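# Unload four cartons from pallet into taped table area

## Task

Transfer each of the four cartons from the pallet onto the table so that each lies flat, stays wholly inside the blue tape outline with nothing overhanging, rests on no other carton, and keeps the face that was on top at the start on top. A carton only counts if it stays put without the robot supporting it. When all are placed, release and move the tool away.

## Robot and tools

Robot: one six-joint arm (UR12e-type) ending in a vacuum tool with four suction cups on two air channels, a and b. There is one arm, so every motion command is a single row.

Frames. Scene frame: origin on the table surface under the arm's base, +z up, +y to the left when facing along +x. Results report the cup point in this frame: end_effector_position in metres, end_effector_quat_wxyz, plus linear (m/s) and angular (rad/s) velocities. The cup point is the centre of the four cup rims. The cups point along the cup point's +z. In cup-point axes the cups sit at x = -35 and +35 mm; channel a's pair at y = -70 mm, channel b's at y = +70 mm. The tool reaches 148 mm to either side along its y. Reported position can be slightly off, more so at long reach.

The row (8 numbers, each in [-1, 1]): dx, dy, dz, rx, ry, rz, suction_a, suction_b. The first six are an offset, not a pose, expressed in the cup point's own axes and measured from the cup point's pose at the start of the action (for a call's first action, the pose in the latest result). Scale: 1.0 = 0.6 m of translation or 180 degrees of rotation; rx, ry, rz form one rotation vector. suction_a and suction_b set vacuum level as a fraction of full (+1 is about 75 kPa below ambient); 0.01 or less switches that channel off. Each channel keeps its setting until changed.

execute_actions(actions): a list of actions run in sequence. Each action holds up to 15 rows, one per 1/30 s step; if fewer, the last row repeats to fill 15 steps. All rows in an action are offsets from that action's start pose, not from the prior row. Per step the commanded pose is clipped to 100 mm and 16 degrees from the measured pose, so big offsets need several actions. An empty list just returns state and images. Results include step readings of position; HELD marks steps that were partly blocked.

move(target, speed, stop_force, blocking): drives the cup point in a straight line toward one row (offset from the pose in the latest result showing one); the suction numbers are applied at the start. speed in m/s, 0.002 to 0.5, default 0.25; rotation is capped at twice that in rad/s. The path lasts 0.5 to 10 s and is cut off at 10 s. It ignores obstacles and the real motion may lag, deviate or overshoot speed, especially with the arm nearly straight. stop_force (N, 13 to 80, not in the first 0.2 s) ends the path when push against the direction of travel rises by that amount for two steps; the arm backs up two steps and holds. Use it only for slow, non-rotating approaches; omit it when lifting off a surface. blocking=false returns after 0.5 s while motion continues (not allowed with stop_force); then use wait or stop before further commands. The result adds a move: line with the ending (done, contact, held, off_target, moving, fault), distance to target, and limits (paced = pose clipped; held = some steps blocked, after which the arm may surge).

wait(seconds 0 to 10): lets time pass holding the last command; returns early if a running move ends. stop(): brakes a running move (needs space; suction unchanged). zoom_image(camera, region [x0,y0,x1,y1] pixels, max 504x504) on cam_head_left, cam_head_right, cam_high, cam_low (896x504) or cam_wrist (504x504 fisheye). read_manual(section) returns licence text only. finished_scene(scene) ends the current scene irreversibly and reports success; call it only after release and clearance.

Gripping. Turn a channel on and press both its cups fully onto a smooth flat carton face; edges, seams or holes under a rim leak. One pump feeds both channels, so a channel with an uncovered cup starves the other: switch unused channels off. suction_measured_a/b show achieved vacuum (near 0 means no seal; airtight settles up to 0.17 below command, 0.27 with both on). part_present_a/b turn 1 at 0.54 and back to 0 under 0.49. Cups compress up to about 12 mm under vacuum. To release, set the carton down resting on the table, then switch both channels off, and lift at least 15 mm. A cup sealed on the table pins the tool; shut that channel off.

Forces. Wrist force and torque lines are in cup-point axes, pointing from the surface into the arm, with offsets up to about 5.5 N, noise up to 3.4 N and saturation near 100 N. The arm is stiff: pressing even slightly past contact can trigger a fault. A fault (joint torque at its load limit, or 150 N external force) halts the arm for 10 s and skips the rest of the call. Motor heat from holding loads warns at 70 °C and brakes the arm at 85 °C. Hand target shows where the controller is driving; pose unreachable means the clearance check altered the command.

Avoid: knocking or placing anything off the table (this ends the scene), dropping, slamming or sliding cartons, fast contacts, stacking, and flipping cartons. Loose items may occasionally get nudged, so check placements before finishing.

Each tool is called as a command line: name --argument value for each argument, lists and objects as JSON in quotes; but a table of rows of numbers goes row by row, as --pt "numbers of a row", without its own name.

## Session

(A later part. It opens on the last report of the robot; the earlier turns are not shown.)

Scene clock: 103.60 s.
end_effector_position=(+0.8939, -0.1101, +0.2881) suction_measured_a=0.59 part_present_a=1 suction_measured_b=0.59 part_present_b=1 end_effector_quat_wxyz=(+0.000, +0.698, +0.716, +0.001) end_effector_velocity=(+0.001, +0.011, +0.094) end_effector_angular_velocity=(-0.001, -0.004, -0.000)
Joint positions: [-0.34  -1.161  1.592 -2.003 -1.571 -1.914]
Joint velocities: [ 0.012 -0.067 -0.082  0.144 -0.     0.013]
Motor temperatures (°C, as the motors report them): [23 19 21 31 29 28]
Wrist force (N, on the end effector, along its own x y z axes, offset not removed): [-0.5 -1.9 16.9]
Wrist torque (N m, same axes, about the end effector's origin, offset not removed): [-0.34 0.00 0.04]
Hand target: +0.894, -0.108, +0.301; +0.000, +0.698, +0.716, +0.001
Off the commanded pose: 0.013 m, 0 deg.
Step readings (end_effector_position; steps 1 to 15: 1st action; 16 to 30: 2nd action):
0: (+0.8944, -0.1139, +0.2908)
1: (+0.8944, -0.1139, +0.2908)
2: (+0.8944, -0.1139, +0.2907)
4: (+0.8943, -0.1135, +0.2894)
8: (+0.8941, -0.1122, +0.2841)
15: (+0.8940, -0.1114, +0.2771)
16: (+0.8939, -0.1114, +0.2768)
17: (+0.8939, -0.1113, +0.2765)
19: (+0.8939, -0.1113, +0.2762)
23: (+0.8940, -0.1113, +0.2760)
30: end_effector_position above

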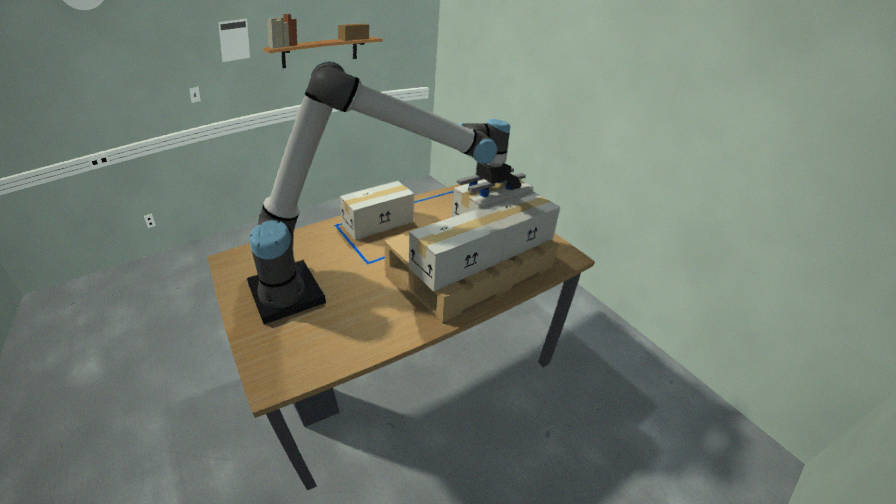

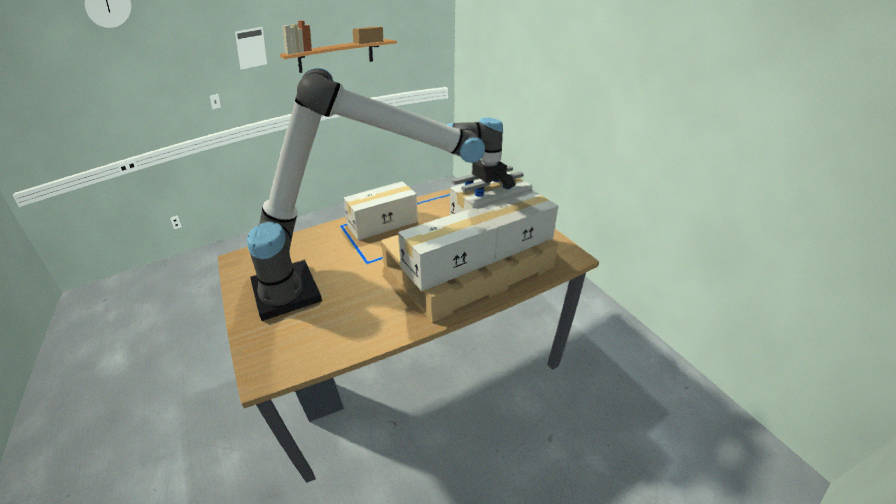

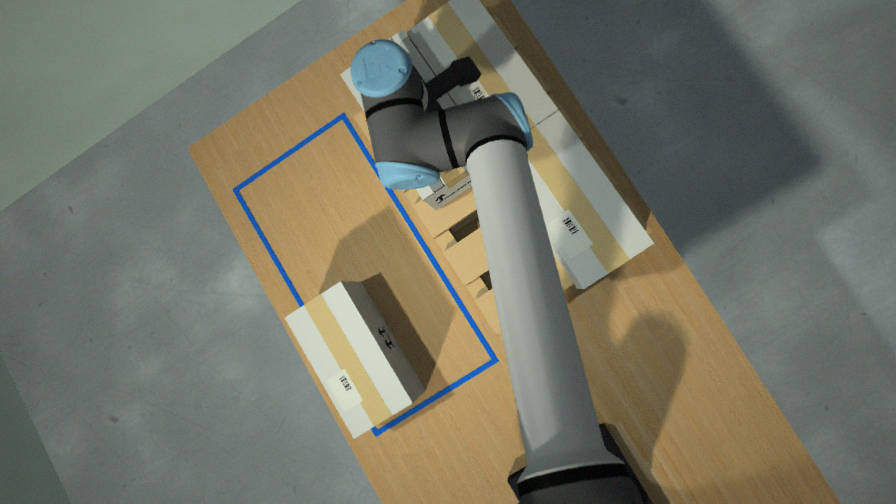

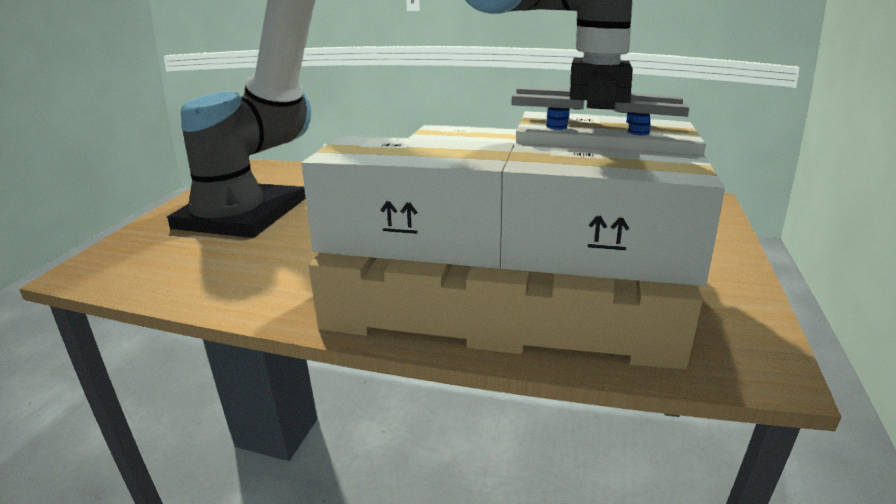

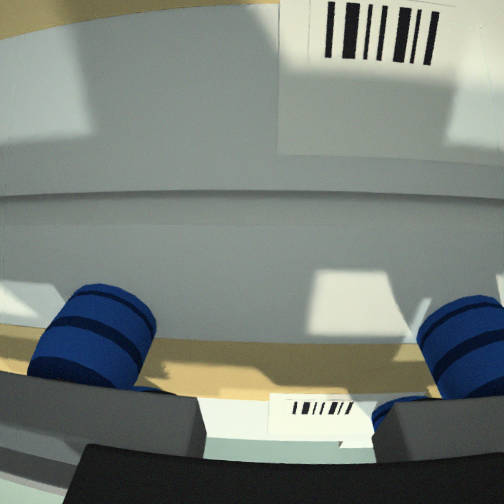

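move --target '[0.367,0,-0.021,0,0,0,1,1]' --speed 0.35

move --target '[0.313,0.002,0.248,0,0,0.008,1,1]' --speed 0.35

zoom_image --camera "cam_high" --region '[180,90,480,440]'

Scene clock: 111.70 s.
end_effector_position=(+0.8880, +0.1095, +0.3009) suction_measured_a=0.76 part_present_a=1 suction_measured_b=0.76 part_present_b=1 end_effector_quat_wxyz=(+0.000, +0.698, +0.716, +0.001) end_effector_velocity=(+0.001, +0.002, -0.000) end_effector_angular_velocity=(+0.000, +0.000, -0.001)
Joint positions: [-0.096 -1.178  1.593 -1.987 -1.571 -1.67 ]
Joint velocities: [ 0.002  0.001 -0.002  0.     0.     0.003]
Motor temperatures (°C, as the motors report them): [23 19 21 31 29 28]
Wrist force (N, on the end effector, along its own x y z axes, offset not removed): [0.6 -1.2 19.9]
Wrist torque (N m, same axes, about the end effector's origin, offset not removed): [-0.29 -0.31 0.05]
Hand target: +0.888, +0.110, +0.301; +0.000, +0.698, +0.716, +0.001
Off the commanded pose: 0.000 m, 0 deg.
move: done

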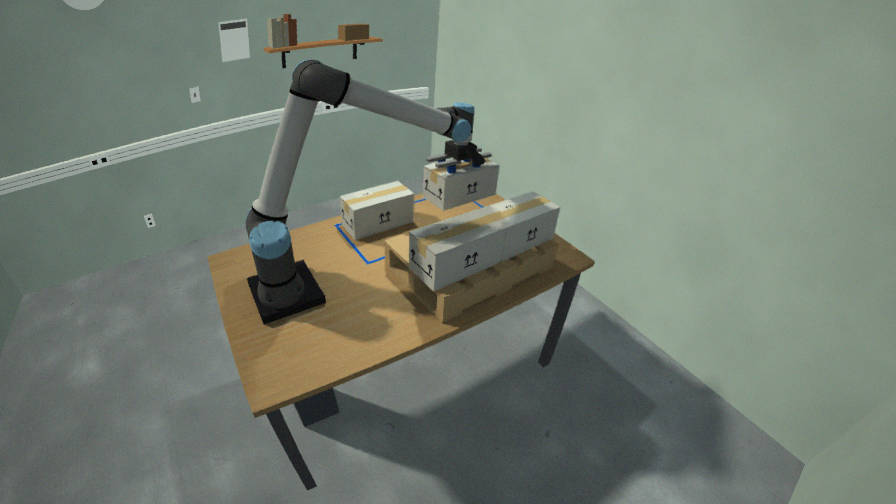

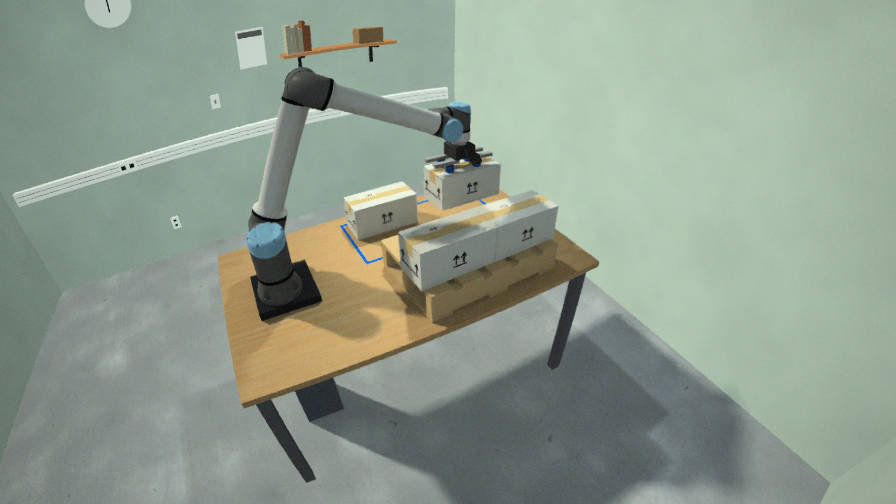

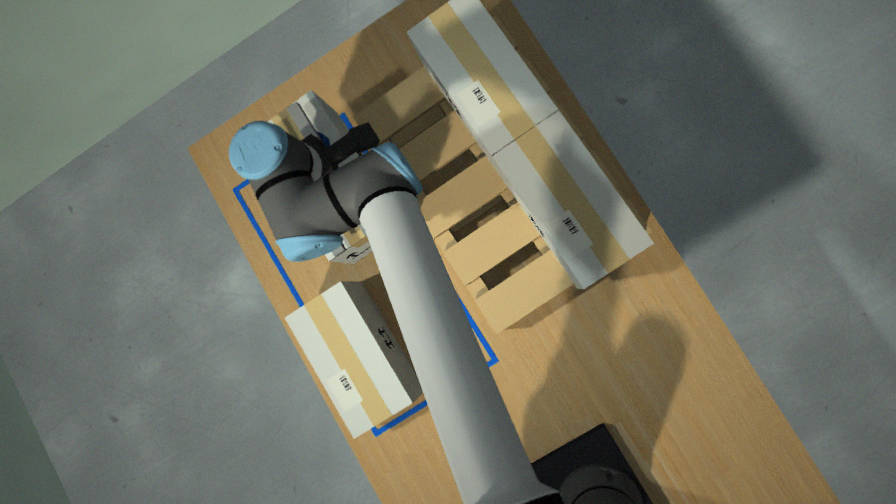

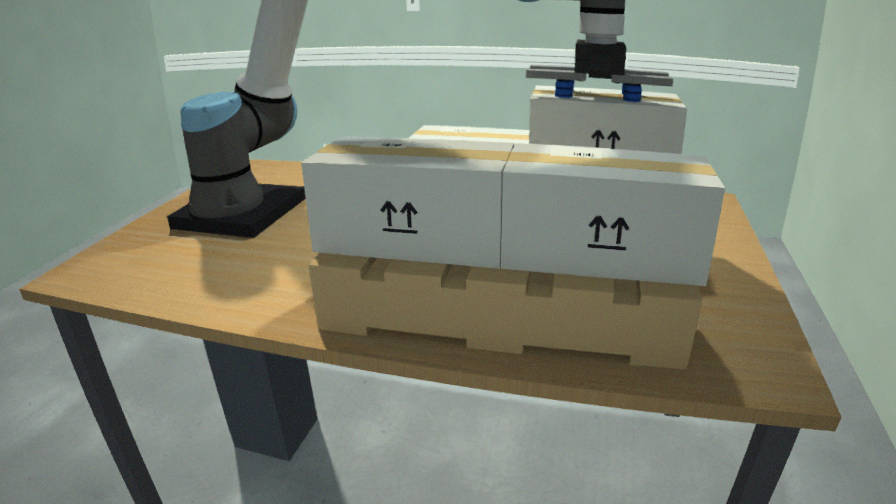

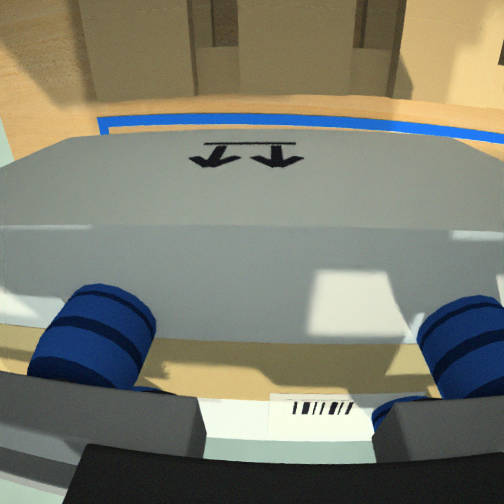

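Scene clock: 113.13 s.
end_effector_position=(+0.8843, +0.2971, +0.1525) suction_measured_a=0.76 part_present_a=1 suction_measured_b=0.76 part_present_b=1 end_effector_quat_wxyz=(+0.000, +0.707, +0.708, +0.001) end_effector_velocity=(+0.000, +0.002, -0.003) end_effector_angular_velocity=(-0.001, +0.001, -0.001)
Joint positions: [ 0.113 -1.003  1.618 -2.186 -1.571 -1.436]
Joint velocities: [ 0.002  0.004 -0.001 -0.001 -0.001  0.003]
Motor temperatures (°C, as the motors report them): [23 19 21 31 29 28]
Wrist force (N, on the end effector, along its own x y z axes, offset not removed): [0.3 -1.3 18.9]
Wrist torque (N m, same axes, about the end effector's origin, offset not removed): [-0.42 -0.14 0.13]
Hand target: +0.884, +0.297, +0.152; +0.000, +0.707, +0.708, +0.001
Off the commanded pose: 0.001 m, 0 deg.
move: done

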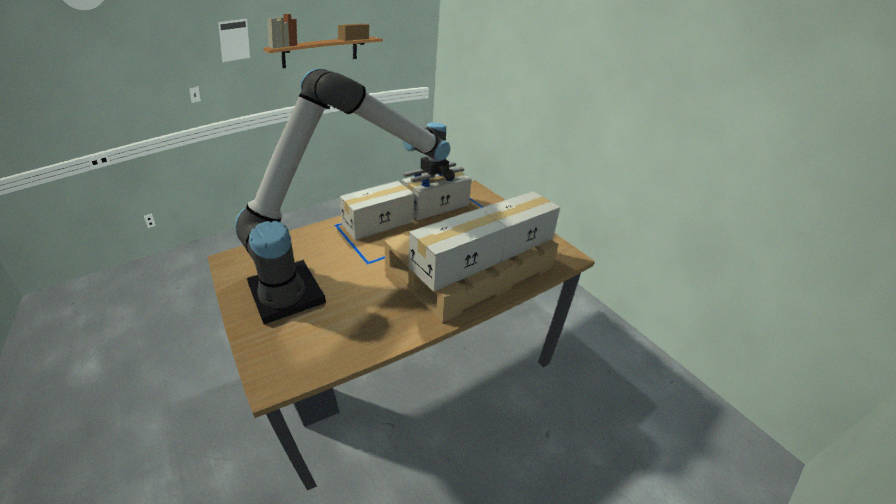

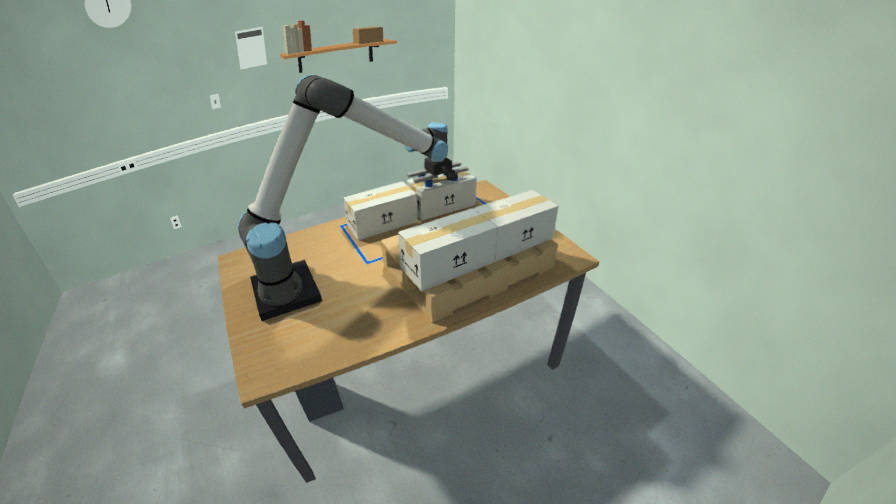

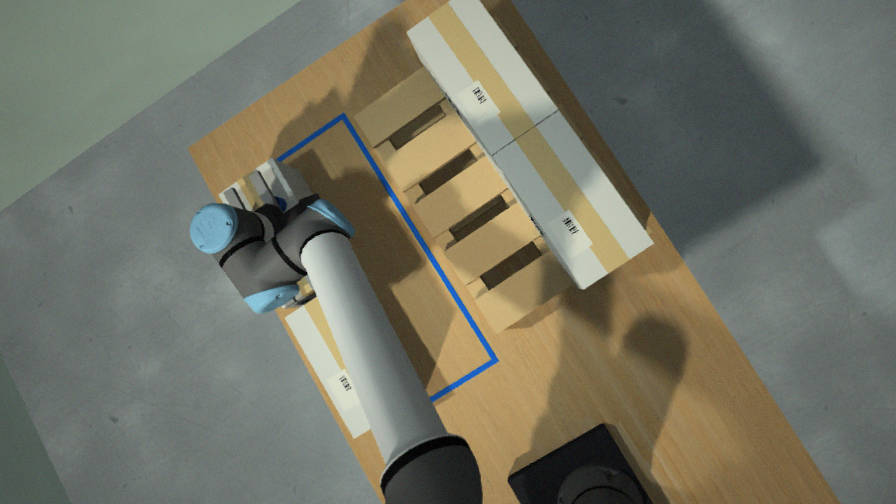

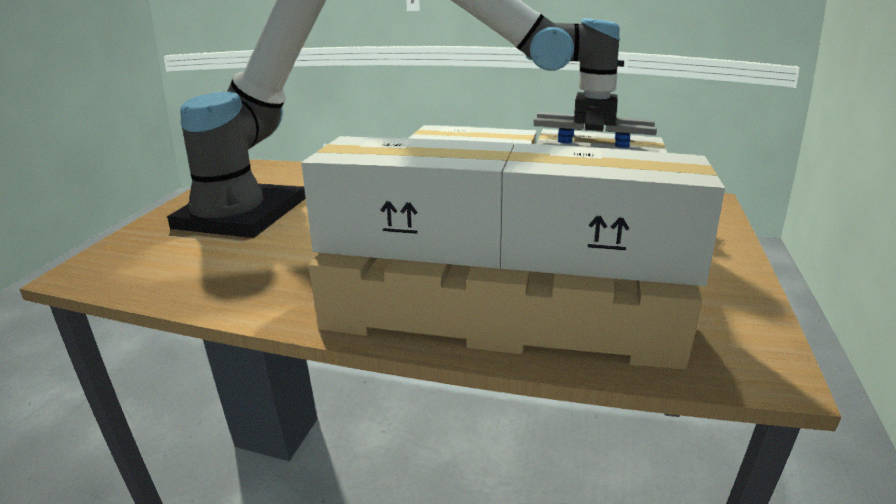

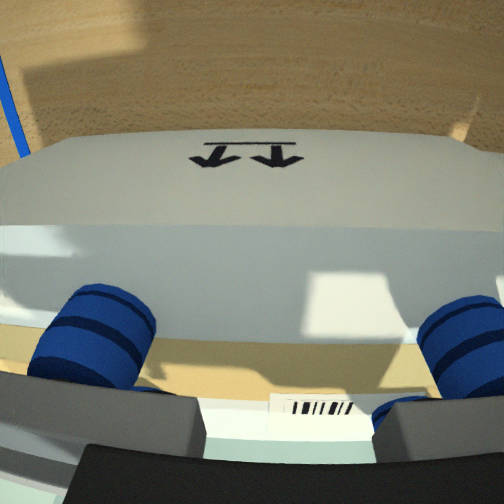

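Region (180, 90, 480, 440) of cam_high's 896x504 image, scaled by 1.440, with more detail than that image has; it fills the left 432 columns of this view, and the rest is white.

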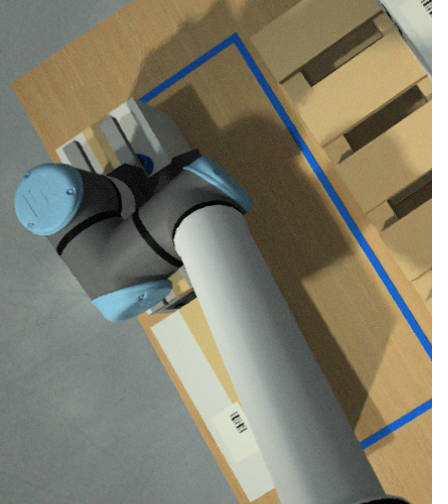

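zoom_image --camera "cam_wrist" --region '[380,90,504,200]'

move --target '[0,0,0.02,0,0,0,1,1]' --speed 0.005 --stop_force 13

zoom_image --camera "cam_wrist" --region '[380,90,504,200]'

Region (380, 90, 504, 200) of cam_wrist's 504x504 image, scaled by 4.065, with more detail than that image has; it fills the top 447 rows of this view, and the rest is white.

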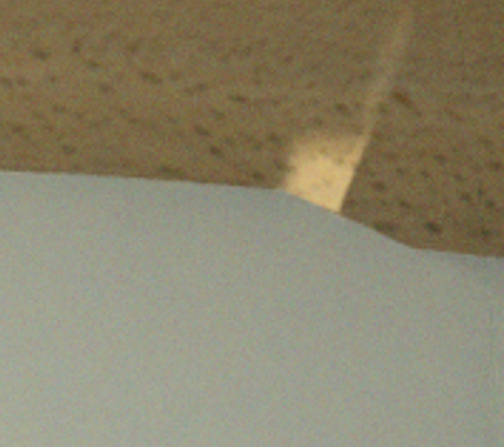

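Scene clock: 120.67 s.
end_effector_position=(+0.8844, +0.2972, +0.1447) suction_measured_a=0.76 part_present_a=1 suction_measured_b=0.76 part_present_b=1 end_effector_quat_wxyz=(+0.000, +0.707, +0.708, +0.001) end_effector_velocity=(-0.001, +0.000, +0.001) end_effector_angular_velocity=(-0.001, +0.001, +0.000)
Joint positions: [ 0.113 -0.996  1.621 -2.198 -1.571 -1.436]
Joint velocities: [ 0.    -0.002 -0.     0.003 -0.001  0.   ]
Motor temperatures (°C, as the motors report them): [23 19 21 31 29 28]
Wrist force (N, on the end effector, along its own x y z axes, offset not removed): [2.3 -2.4 -2.9]
Wrist torque (N m, same axes, about the end effector's origin, offset not removed): [-3.59 -0.66 0.13]
Hand target: +0.884, +0.297, +0.145; +0.000, +0.707, +0.708, +0.001
Off the commanded pose: 0.004 m, 0 deg.
move: contact

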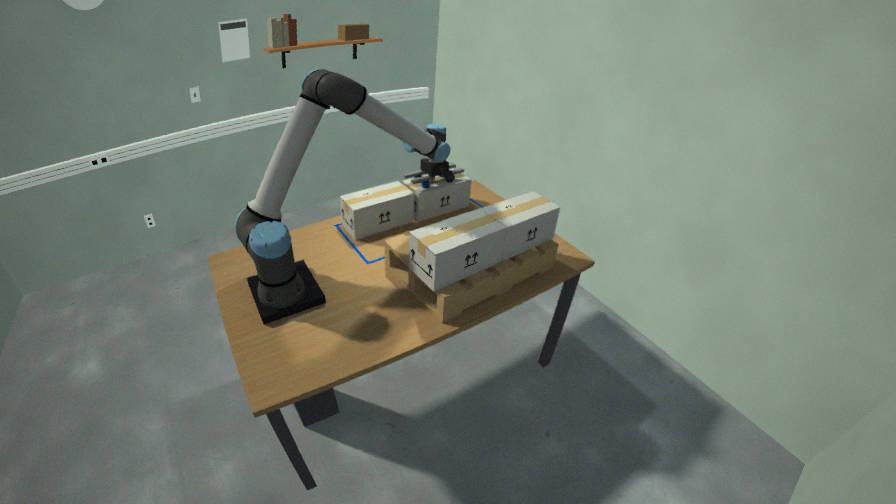

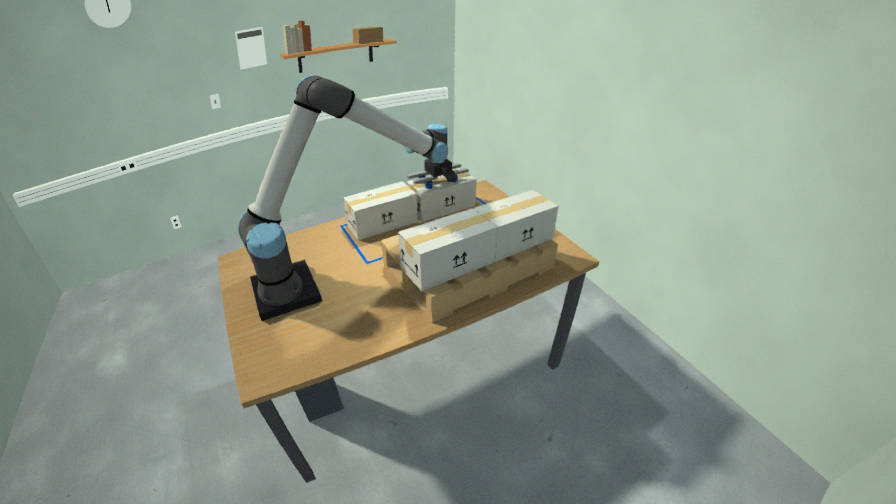

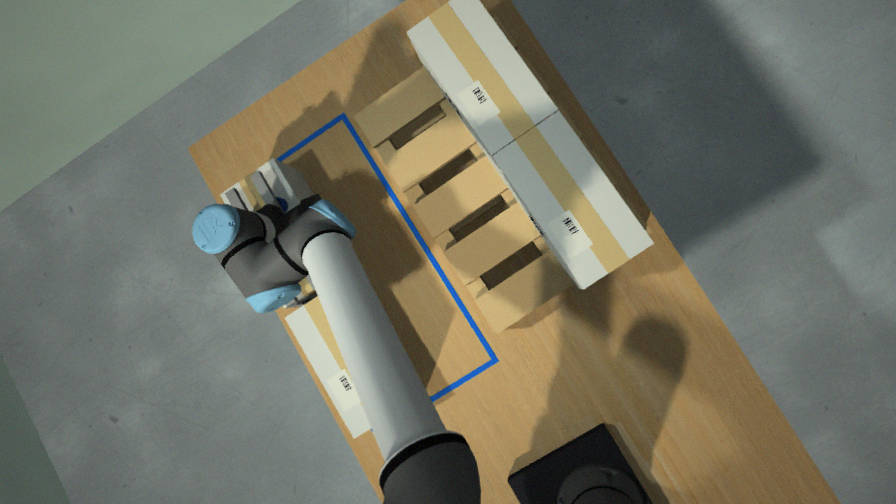

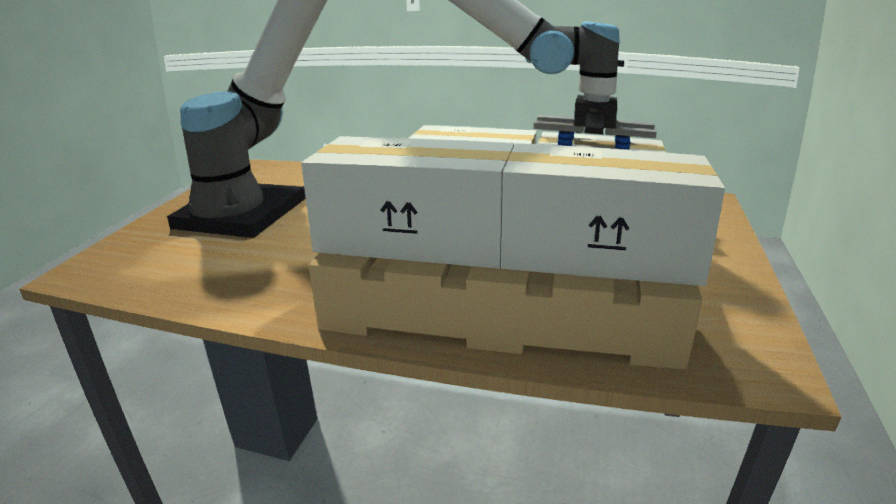

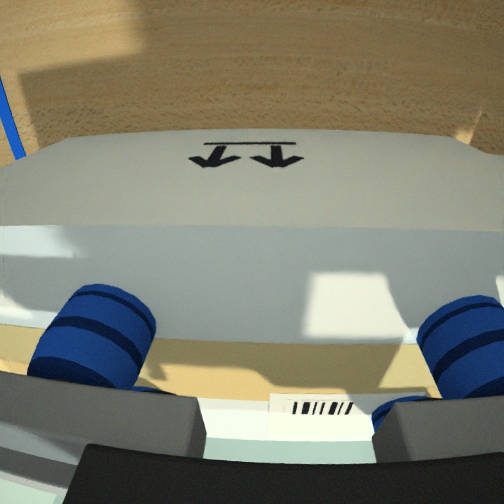

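Region (380, 90, 504, 200) of cam_wrist's 504x504 image, scaled by 4.065, with more detail than that image has; it fills the top 447 rows of this view, and the rest is white.

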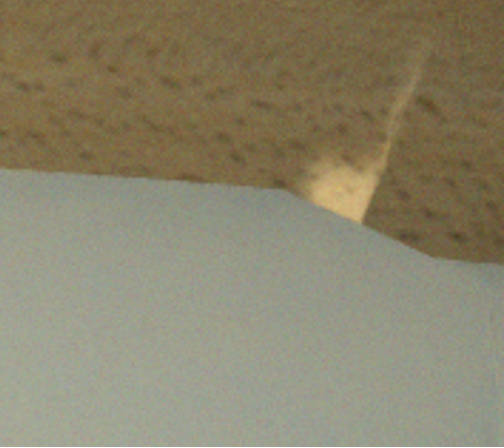

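execute_actions --actions '[[[0,0,0,0,0,0,0,0],[0,0,0,0,0,0,0,0],[0,0,0,0,0,0,0,0],[0,0,0,0,0,0,0,0],[0,0,0,0,0,0,0,0],[0,0,-0.005,0,0,0,0,0],[0,0,-0.01,0,0,0,0,0],[0,0,-0.018,0,0,0,0,0],[0,0,-0.028,0,0,0,0,0],[0,0,-0.04,0,0,0,0,0]]]'

move --target '[-0.63,0.012,-0.26,0,0,0,0,0]' --speed 0.45

move --target '[-0.309,0.011,0.044,0,0,-0.008,0,0]' --speed 0.45

Scene clock: 130.53 s.
end_effector_position=(+0.8843, +0.2972, +0.1631) suction_measured_a=0.01 part_present_a=0 suction_measured_b=0.01 part_present_b=0 end_effector_quat_wxyz=(+0.000, +0.707, +0.708, +0.001) end_effector_velocity=(-0.000, +0.001, +0.044) end_effector_angular_velocity=(+0.001, -0.000, +0.001)
Joint positions: [ 0.113 -1.013  1.612 -2.171 -1.571 -1.436]
Joint velocities: [ 0.001 -0.04  -0.025  0.065  0.     0.   ]
Motor temperatures (°C, as the motors report them): [23 19 21 31 29 28]
Wrist force (N, on the end effector, along its own x y z axes, offset not removed): [-2.0 1.7 -1.0]
Wrist torque (N m, same axes, about the end effector's origin, offset not removed): [0.11 0.21 0.13]
Hand target: +0.884, +0.297, +0.169; +0.000, +0.707, +0.708, +0.001
Off the commanded pose: 0.006 m, 0 deg.
Step readings (end_effector_position):
0: (+0.8844, +0.2972, +0.1451)
1: (+0.8844, +0.2972, +0.1451)
2: (+0.8844, +0.2972, +0.1451)
4: (+0.8847, +0.2972, +0.1455)
8: (+0.8846, +0.2972, +0.1465)
15: end_effector_position above

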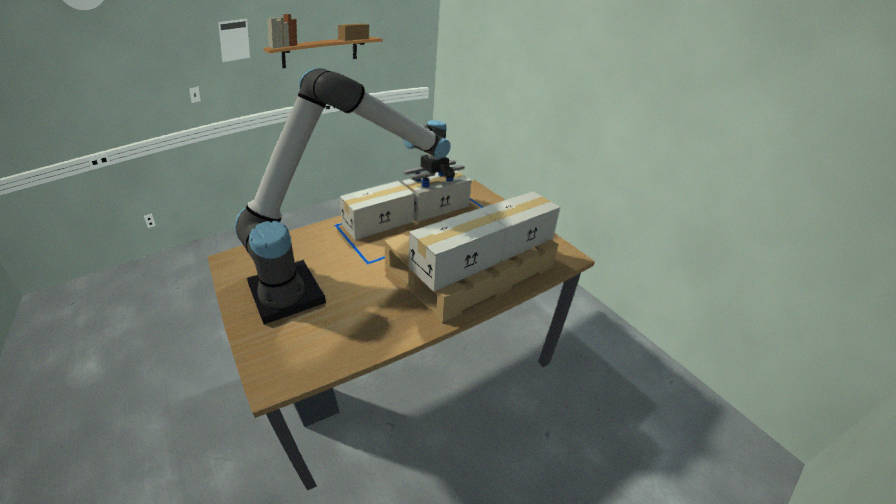

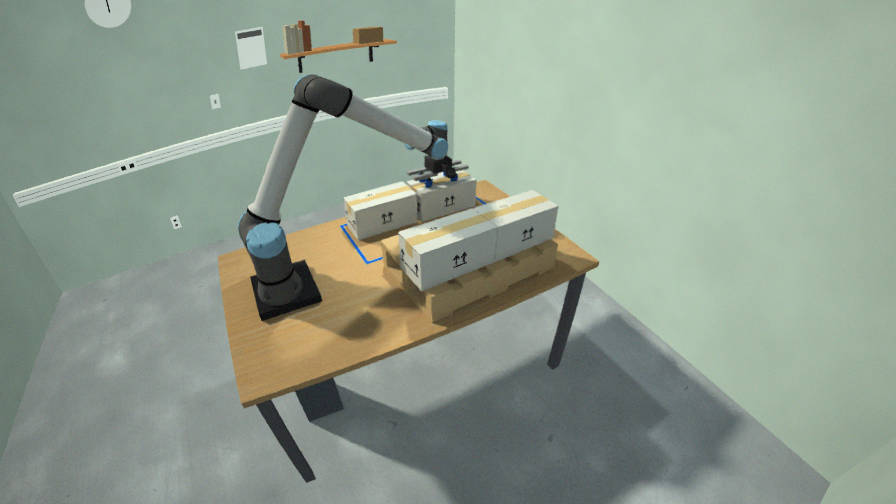

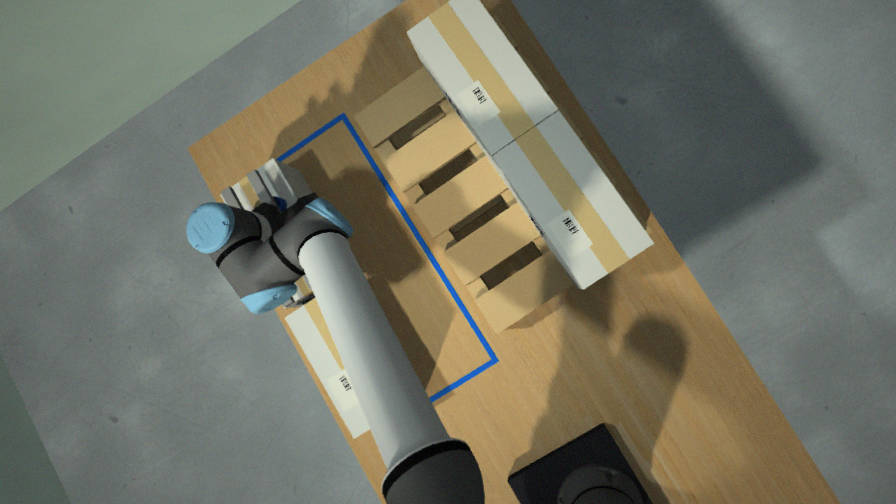

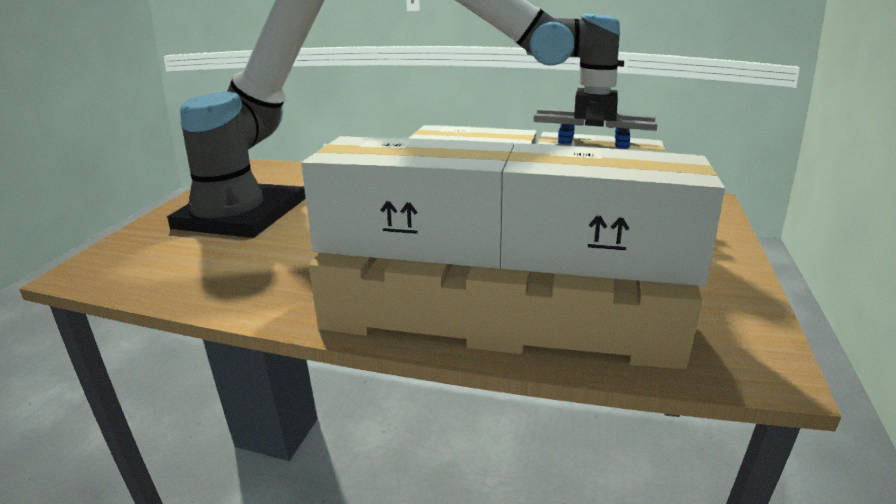

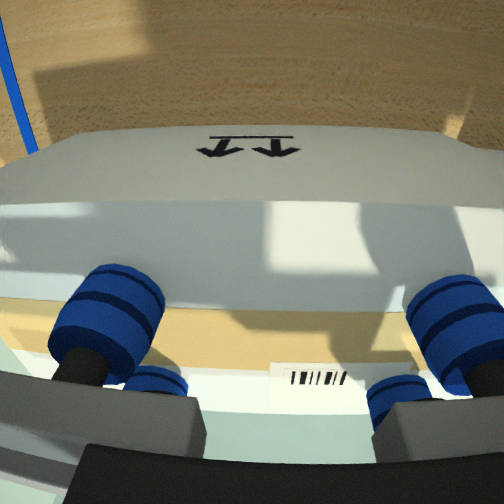

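Scene clock: 132.23 s.
end_effector_position=(+0.8919, -0.0804, +0.3186) suction_measured_a=0.01 part_present_a=0 suction_measured_b=0.01 part_present_b=0 end_effector_quat_wxyz=(+0.000, +0.707, +0.708, +0.001) end_effector_velocity=(-0.000, -0.004, +0.000) end_effector_angular_velocity=(+0.001, +0.002, -0.001)
Joint positions: [-0.309 -1.188  1.574 -1.957 -1.571 -1.858]
Joint velocities: [-0.004  0.001 -0.001  0.003  0.001 -0.003]
Motor temperatures (°C, as the motors report them): [23 19 21 31 29 28]
Wrist force (N, on the end effector, along its own x y z axes, offset not removed): [1.5 0.1 2.0]
Wrist torque (N m, same axes, about the end effector's origin, offset not removed): [-0.02 -0.33 0.13]
Hand target: +0.892, -0.081, +0.319; +0.000, +0.707, +0.708, +0.001
Off the commanded pose: 0.001 m, 0 deg.
move: done

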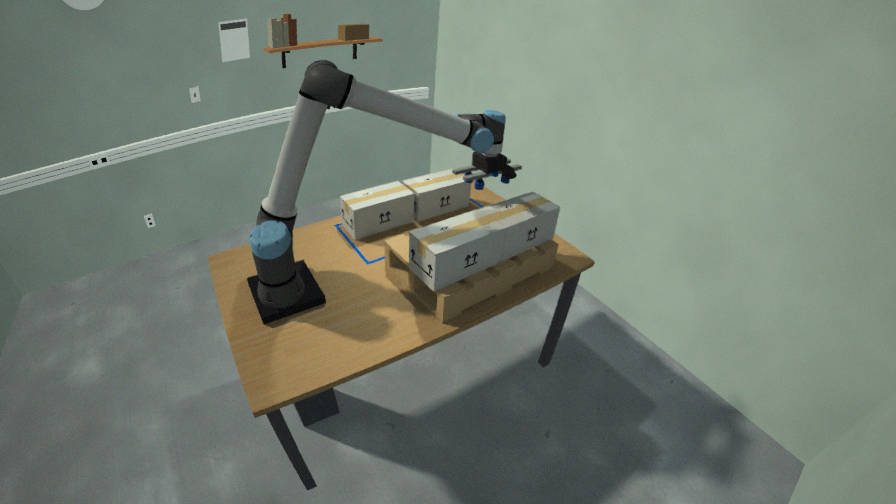

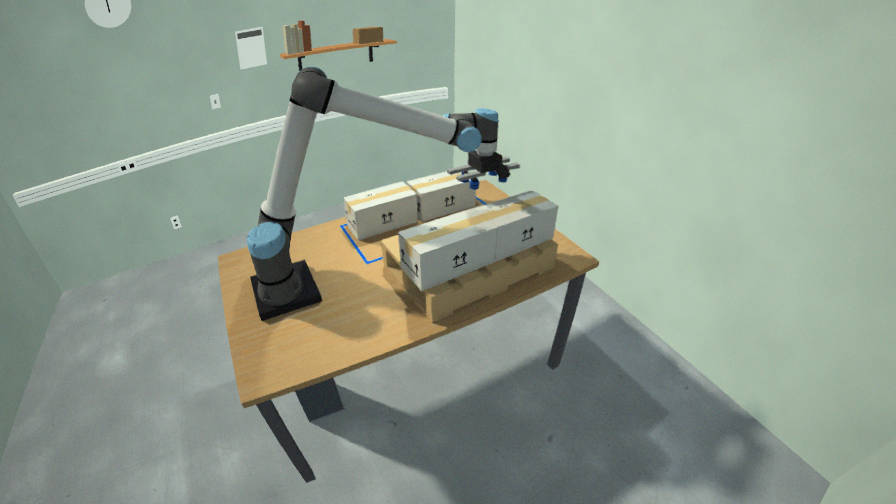

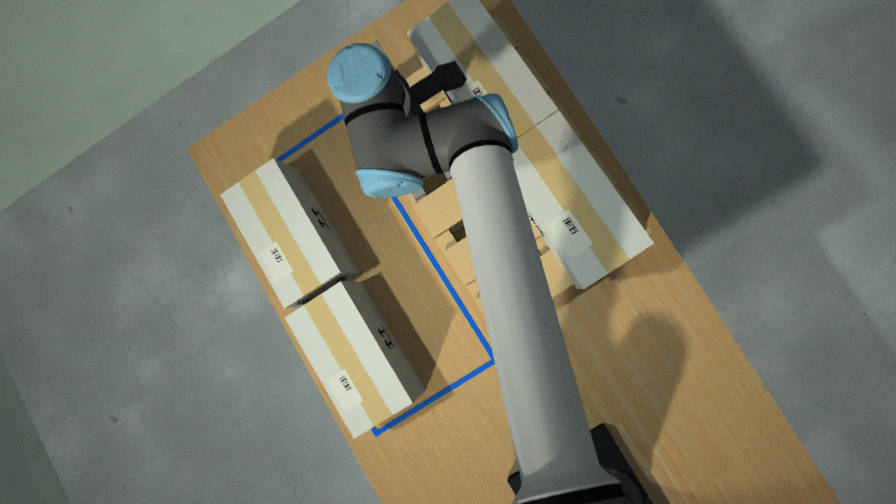

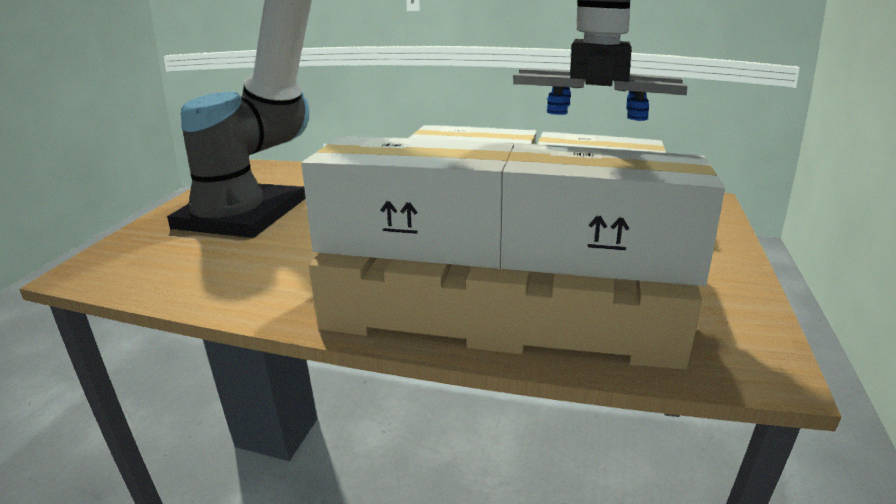

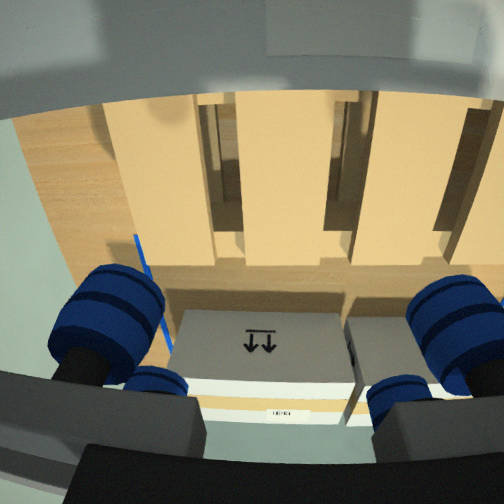

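Scene clock: 133.43 s.
end_effector_position=(+0.8987, -0.2653, +0.2921) suction_measured_a=0.01 part_present_a=0 suction_measured_b=0.01 part_present_b=0 end_effector_quat_wxyz=(+0.000, +0.698, +0.716, +0.001) end_effector_velocity=(+0.001, -0.002, +0.000) end_effector_angular_velocity=(-0.001, -0.000, +0.002)
Joint positions: [-0.497 -1.108  1.505 -1.969 -1.571 -2.071]
Joint velocities: [-0.001  0.002 -0.004  0.001 -0.001 -0.003]
Motor temperatures (°C, as the motors report them): [23 19 21 31 29 28]
Wrist force (N, on the end effector, along its own x y z axes, offset not removed): [0.1 0.3 -2.8]
Wrist torque (N m, same axes, about the end effector's origin, offset not removed): [0.04 -0.04 0.09]
Hand target: +0.899, -0.266, +0.292; +0.000, +0.698, +0.716, +0.001
Off the commanded pose: 0.000 m, 0 deg.
move: done

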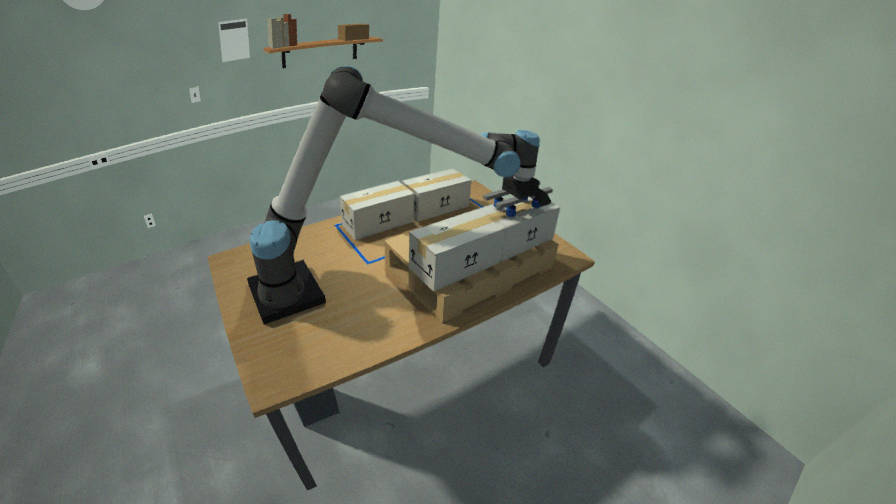

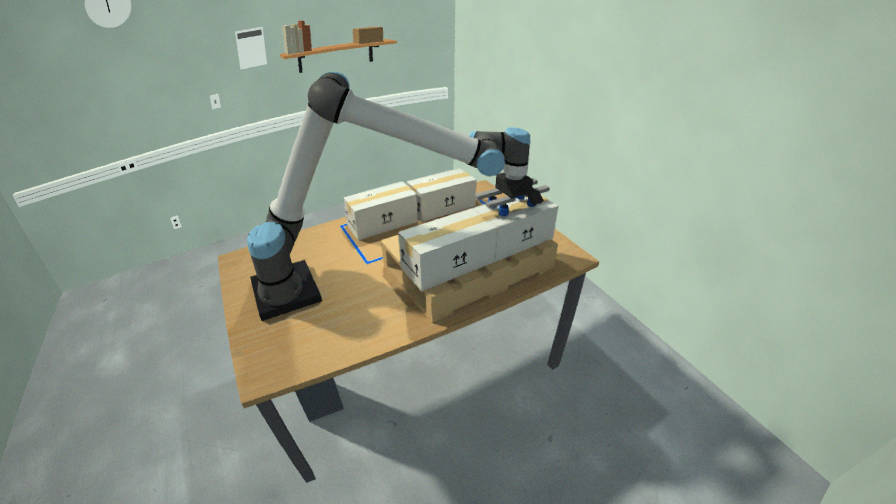

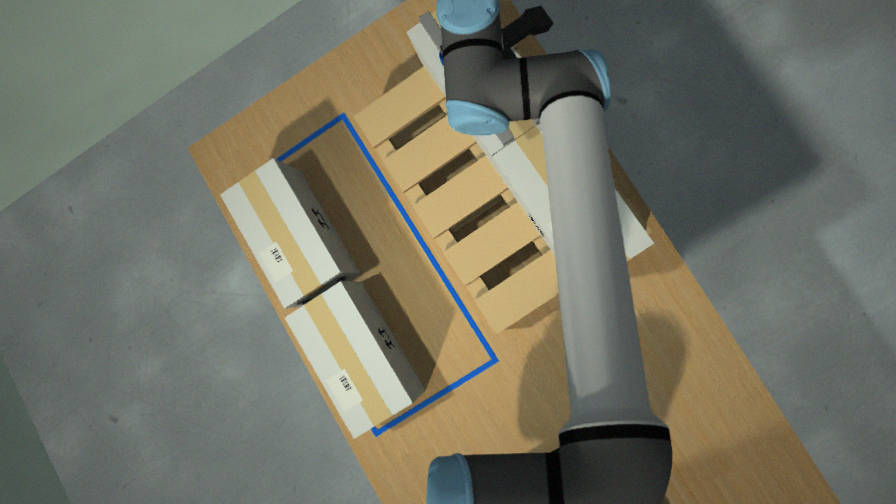

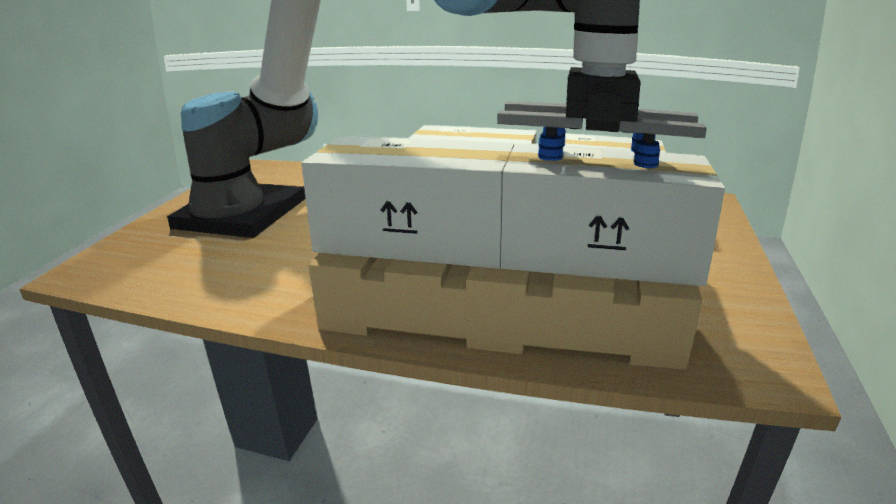

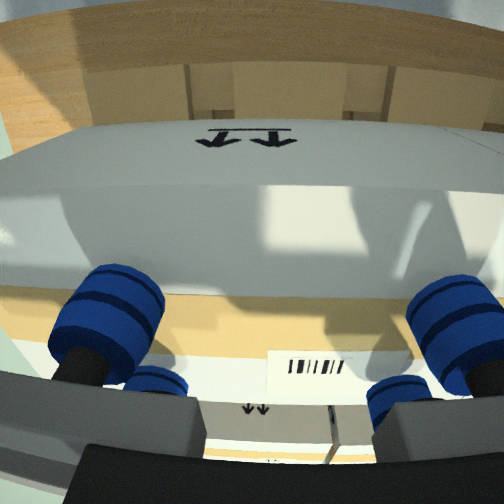

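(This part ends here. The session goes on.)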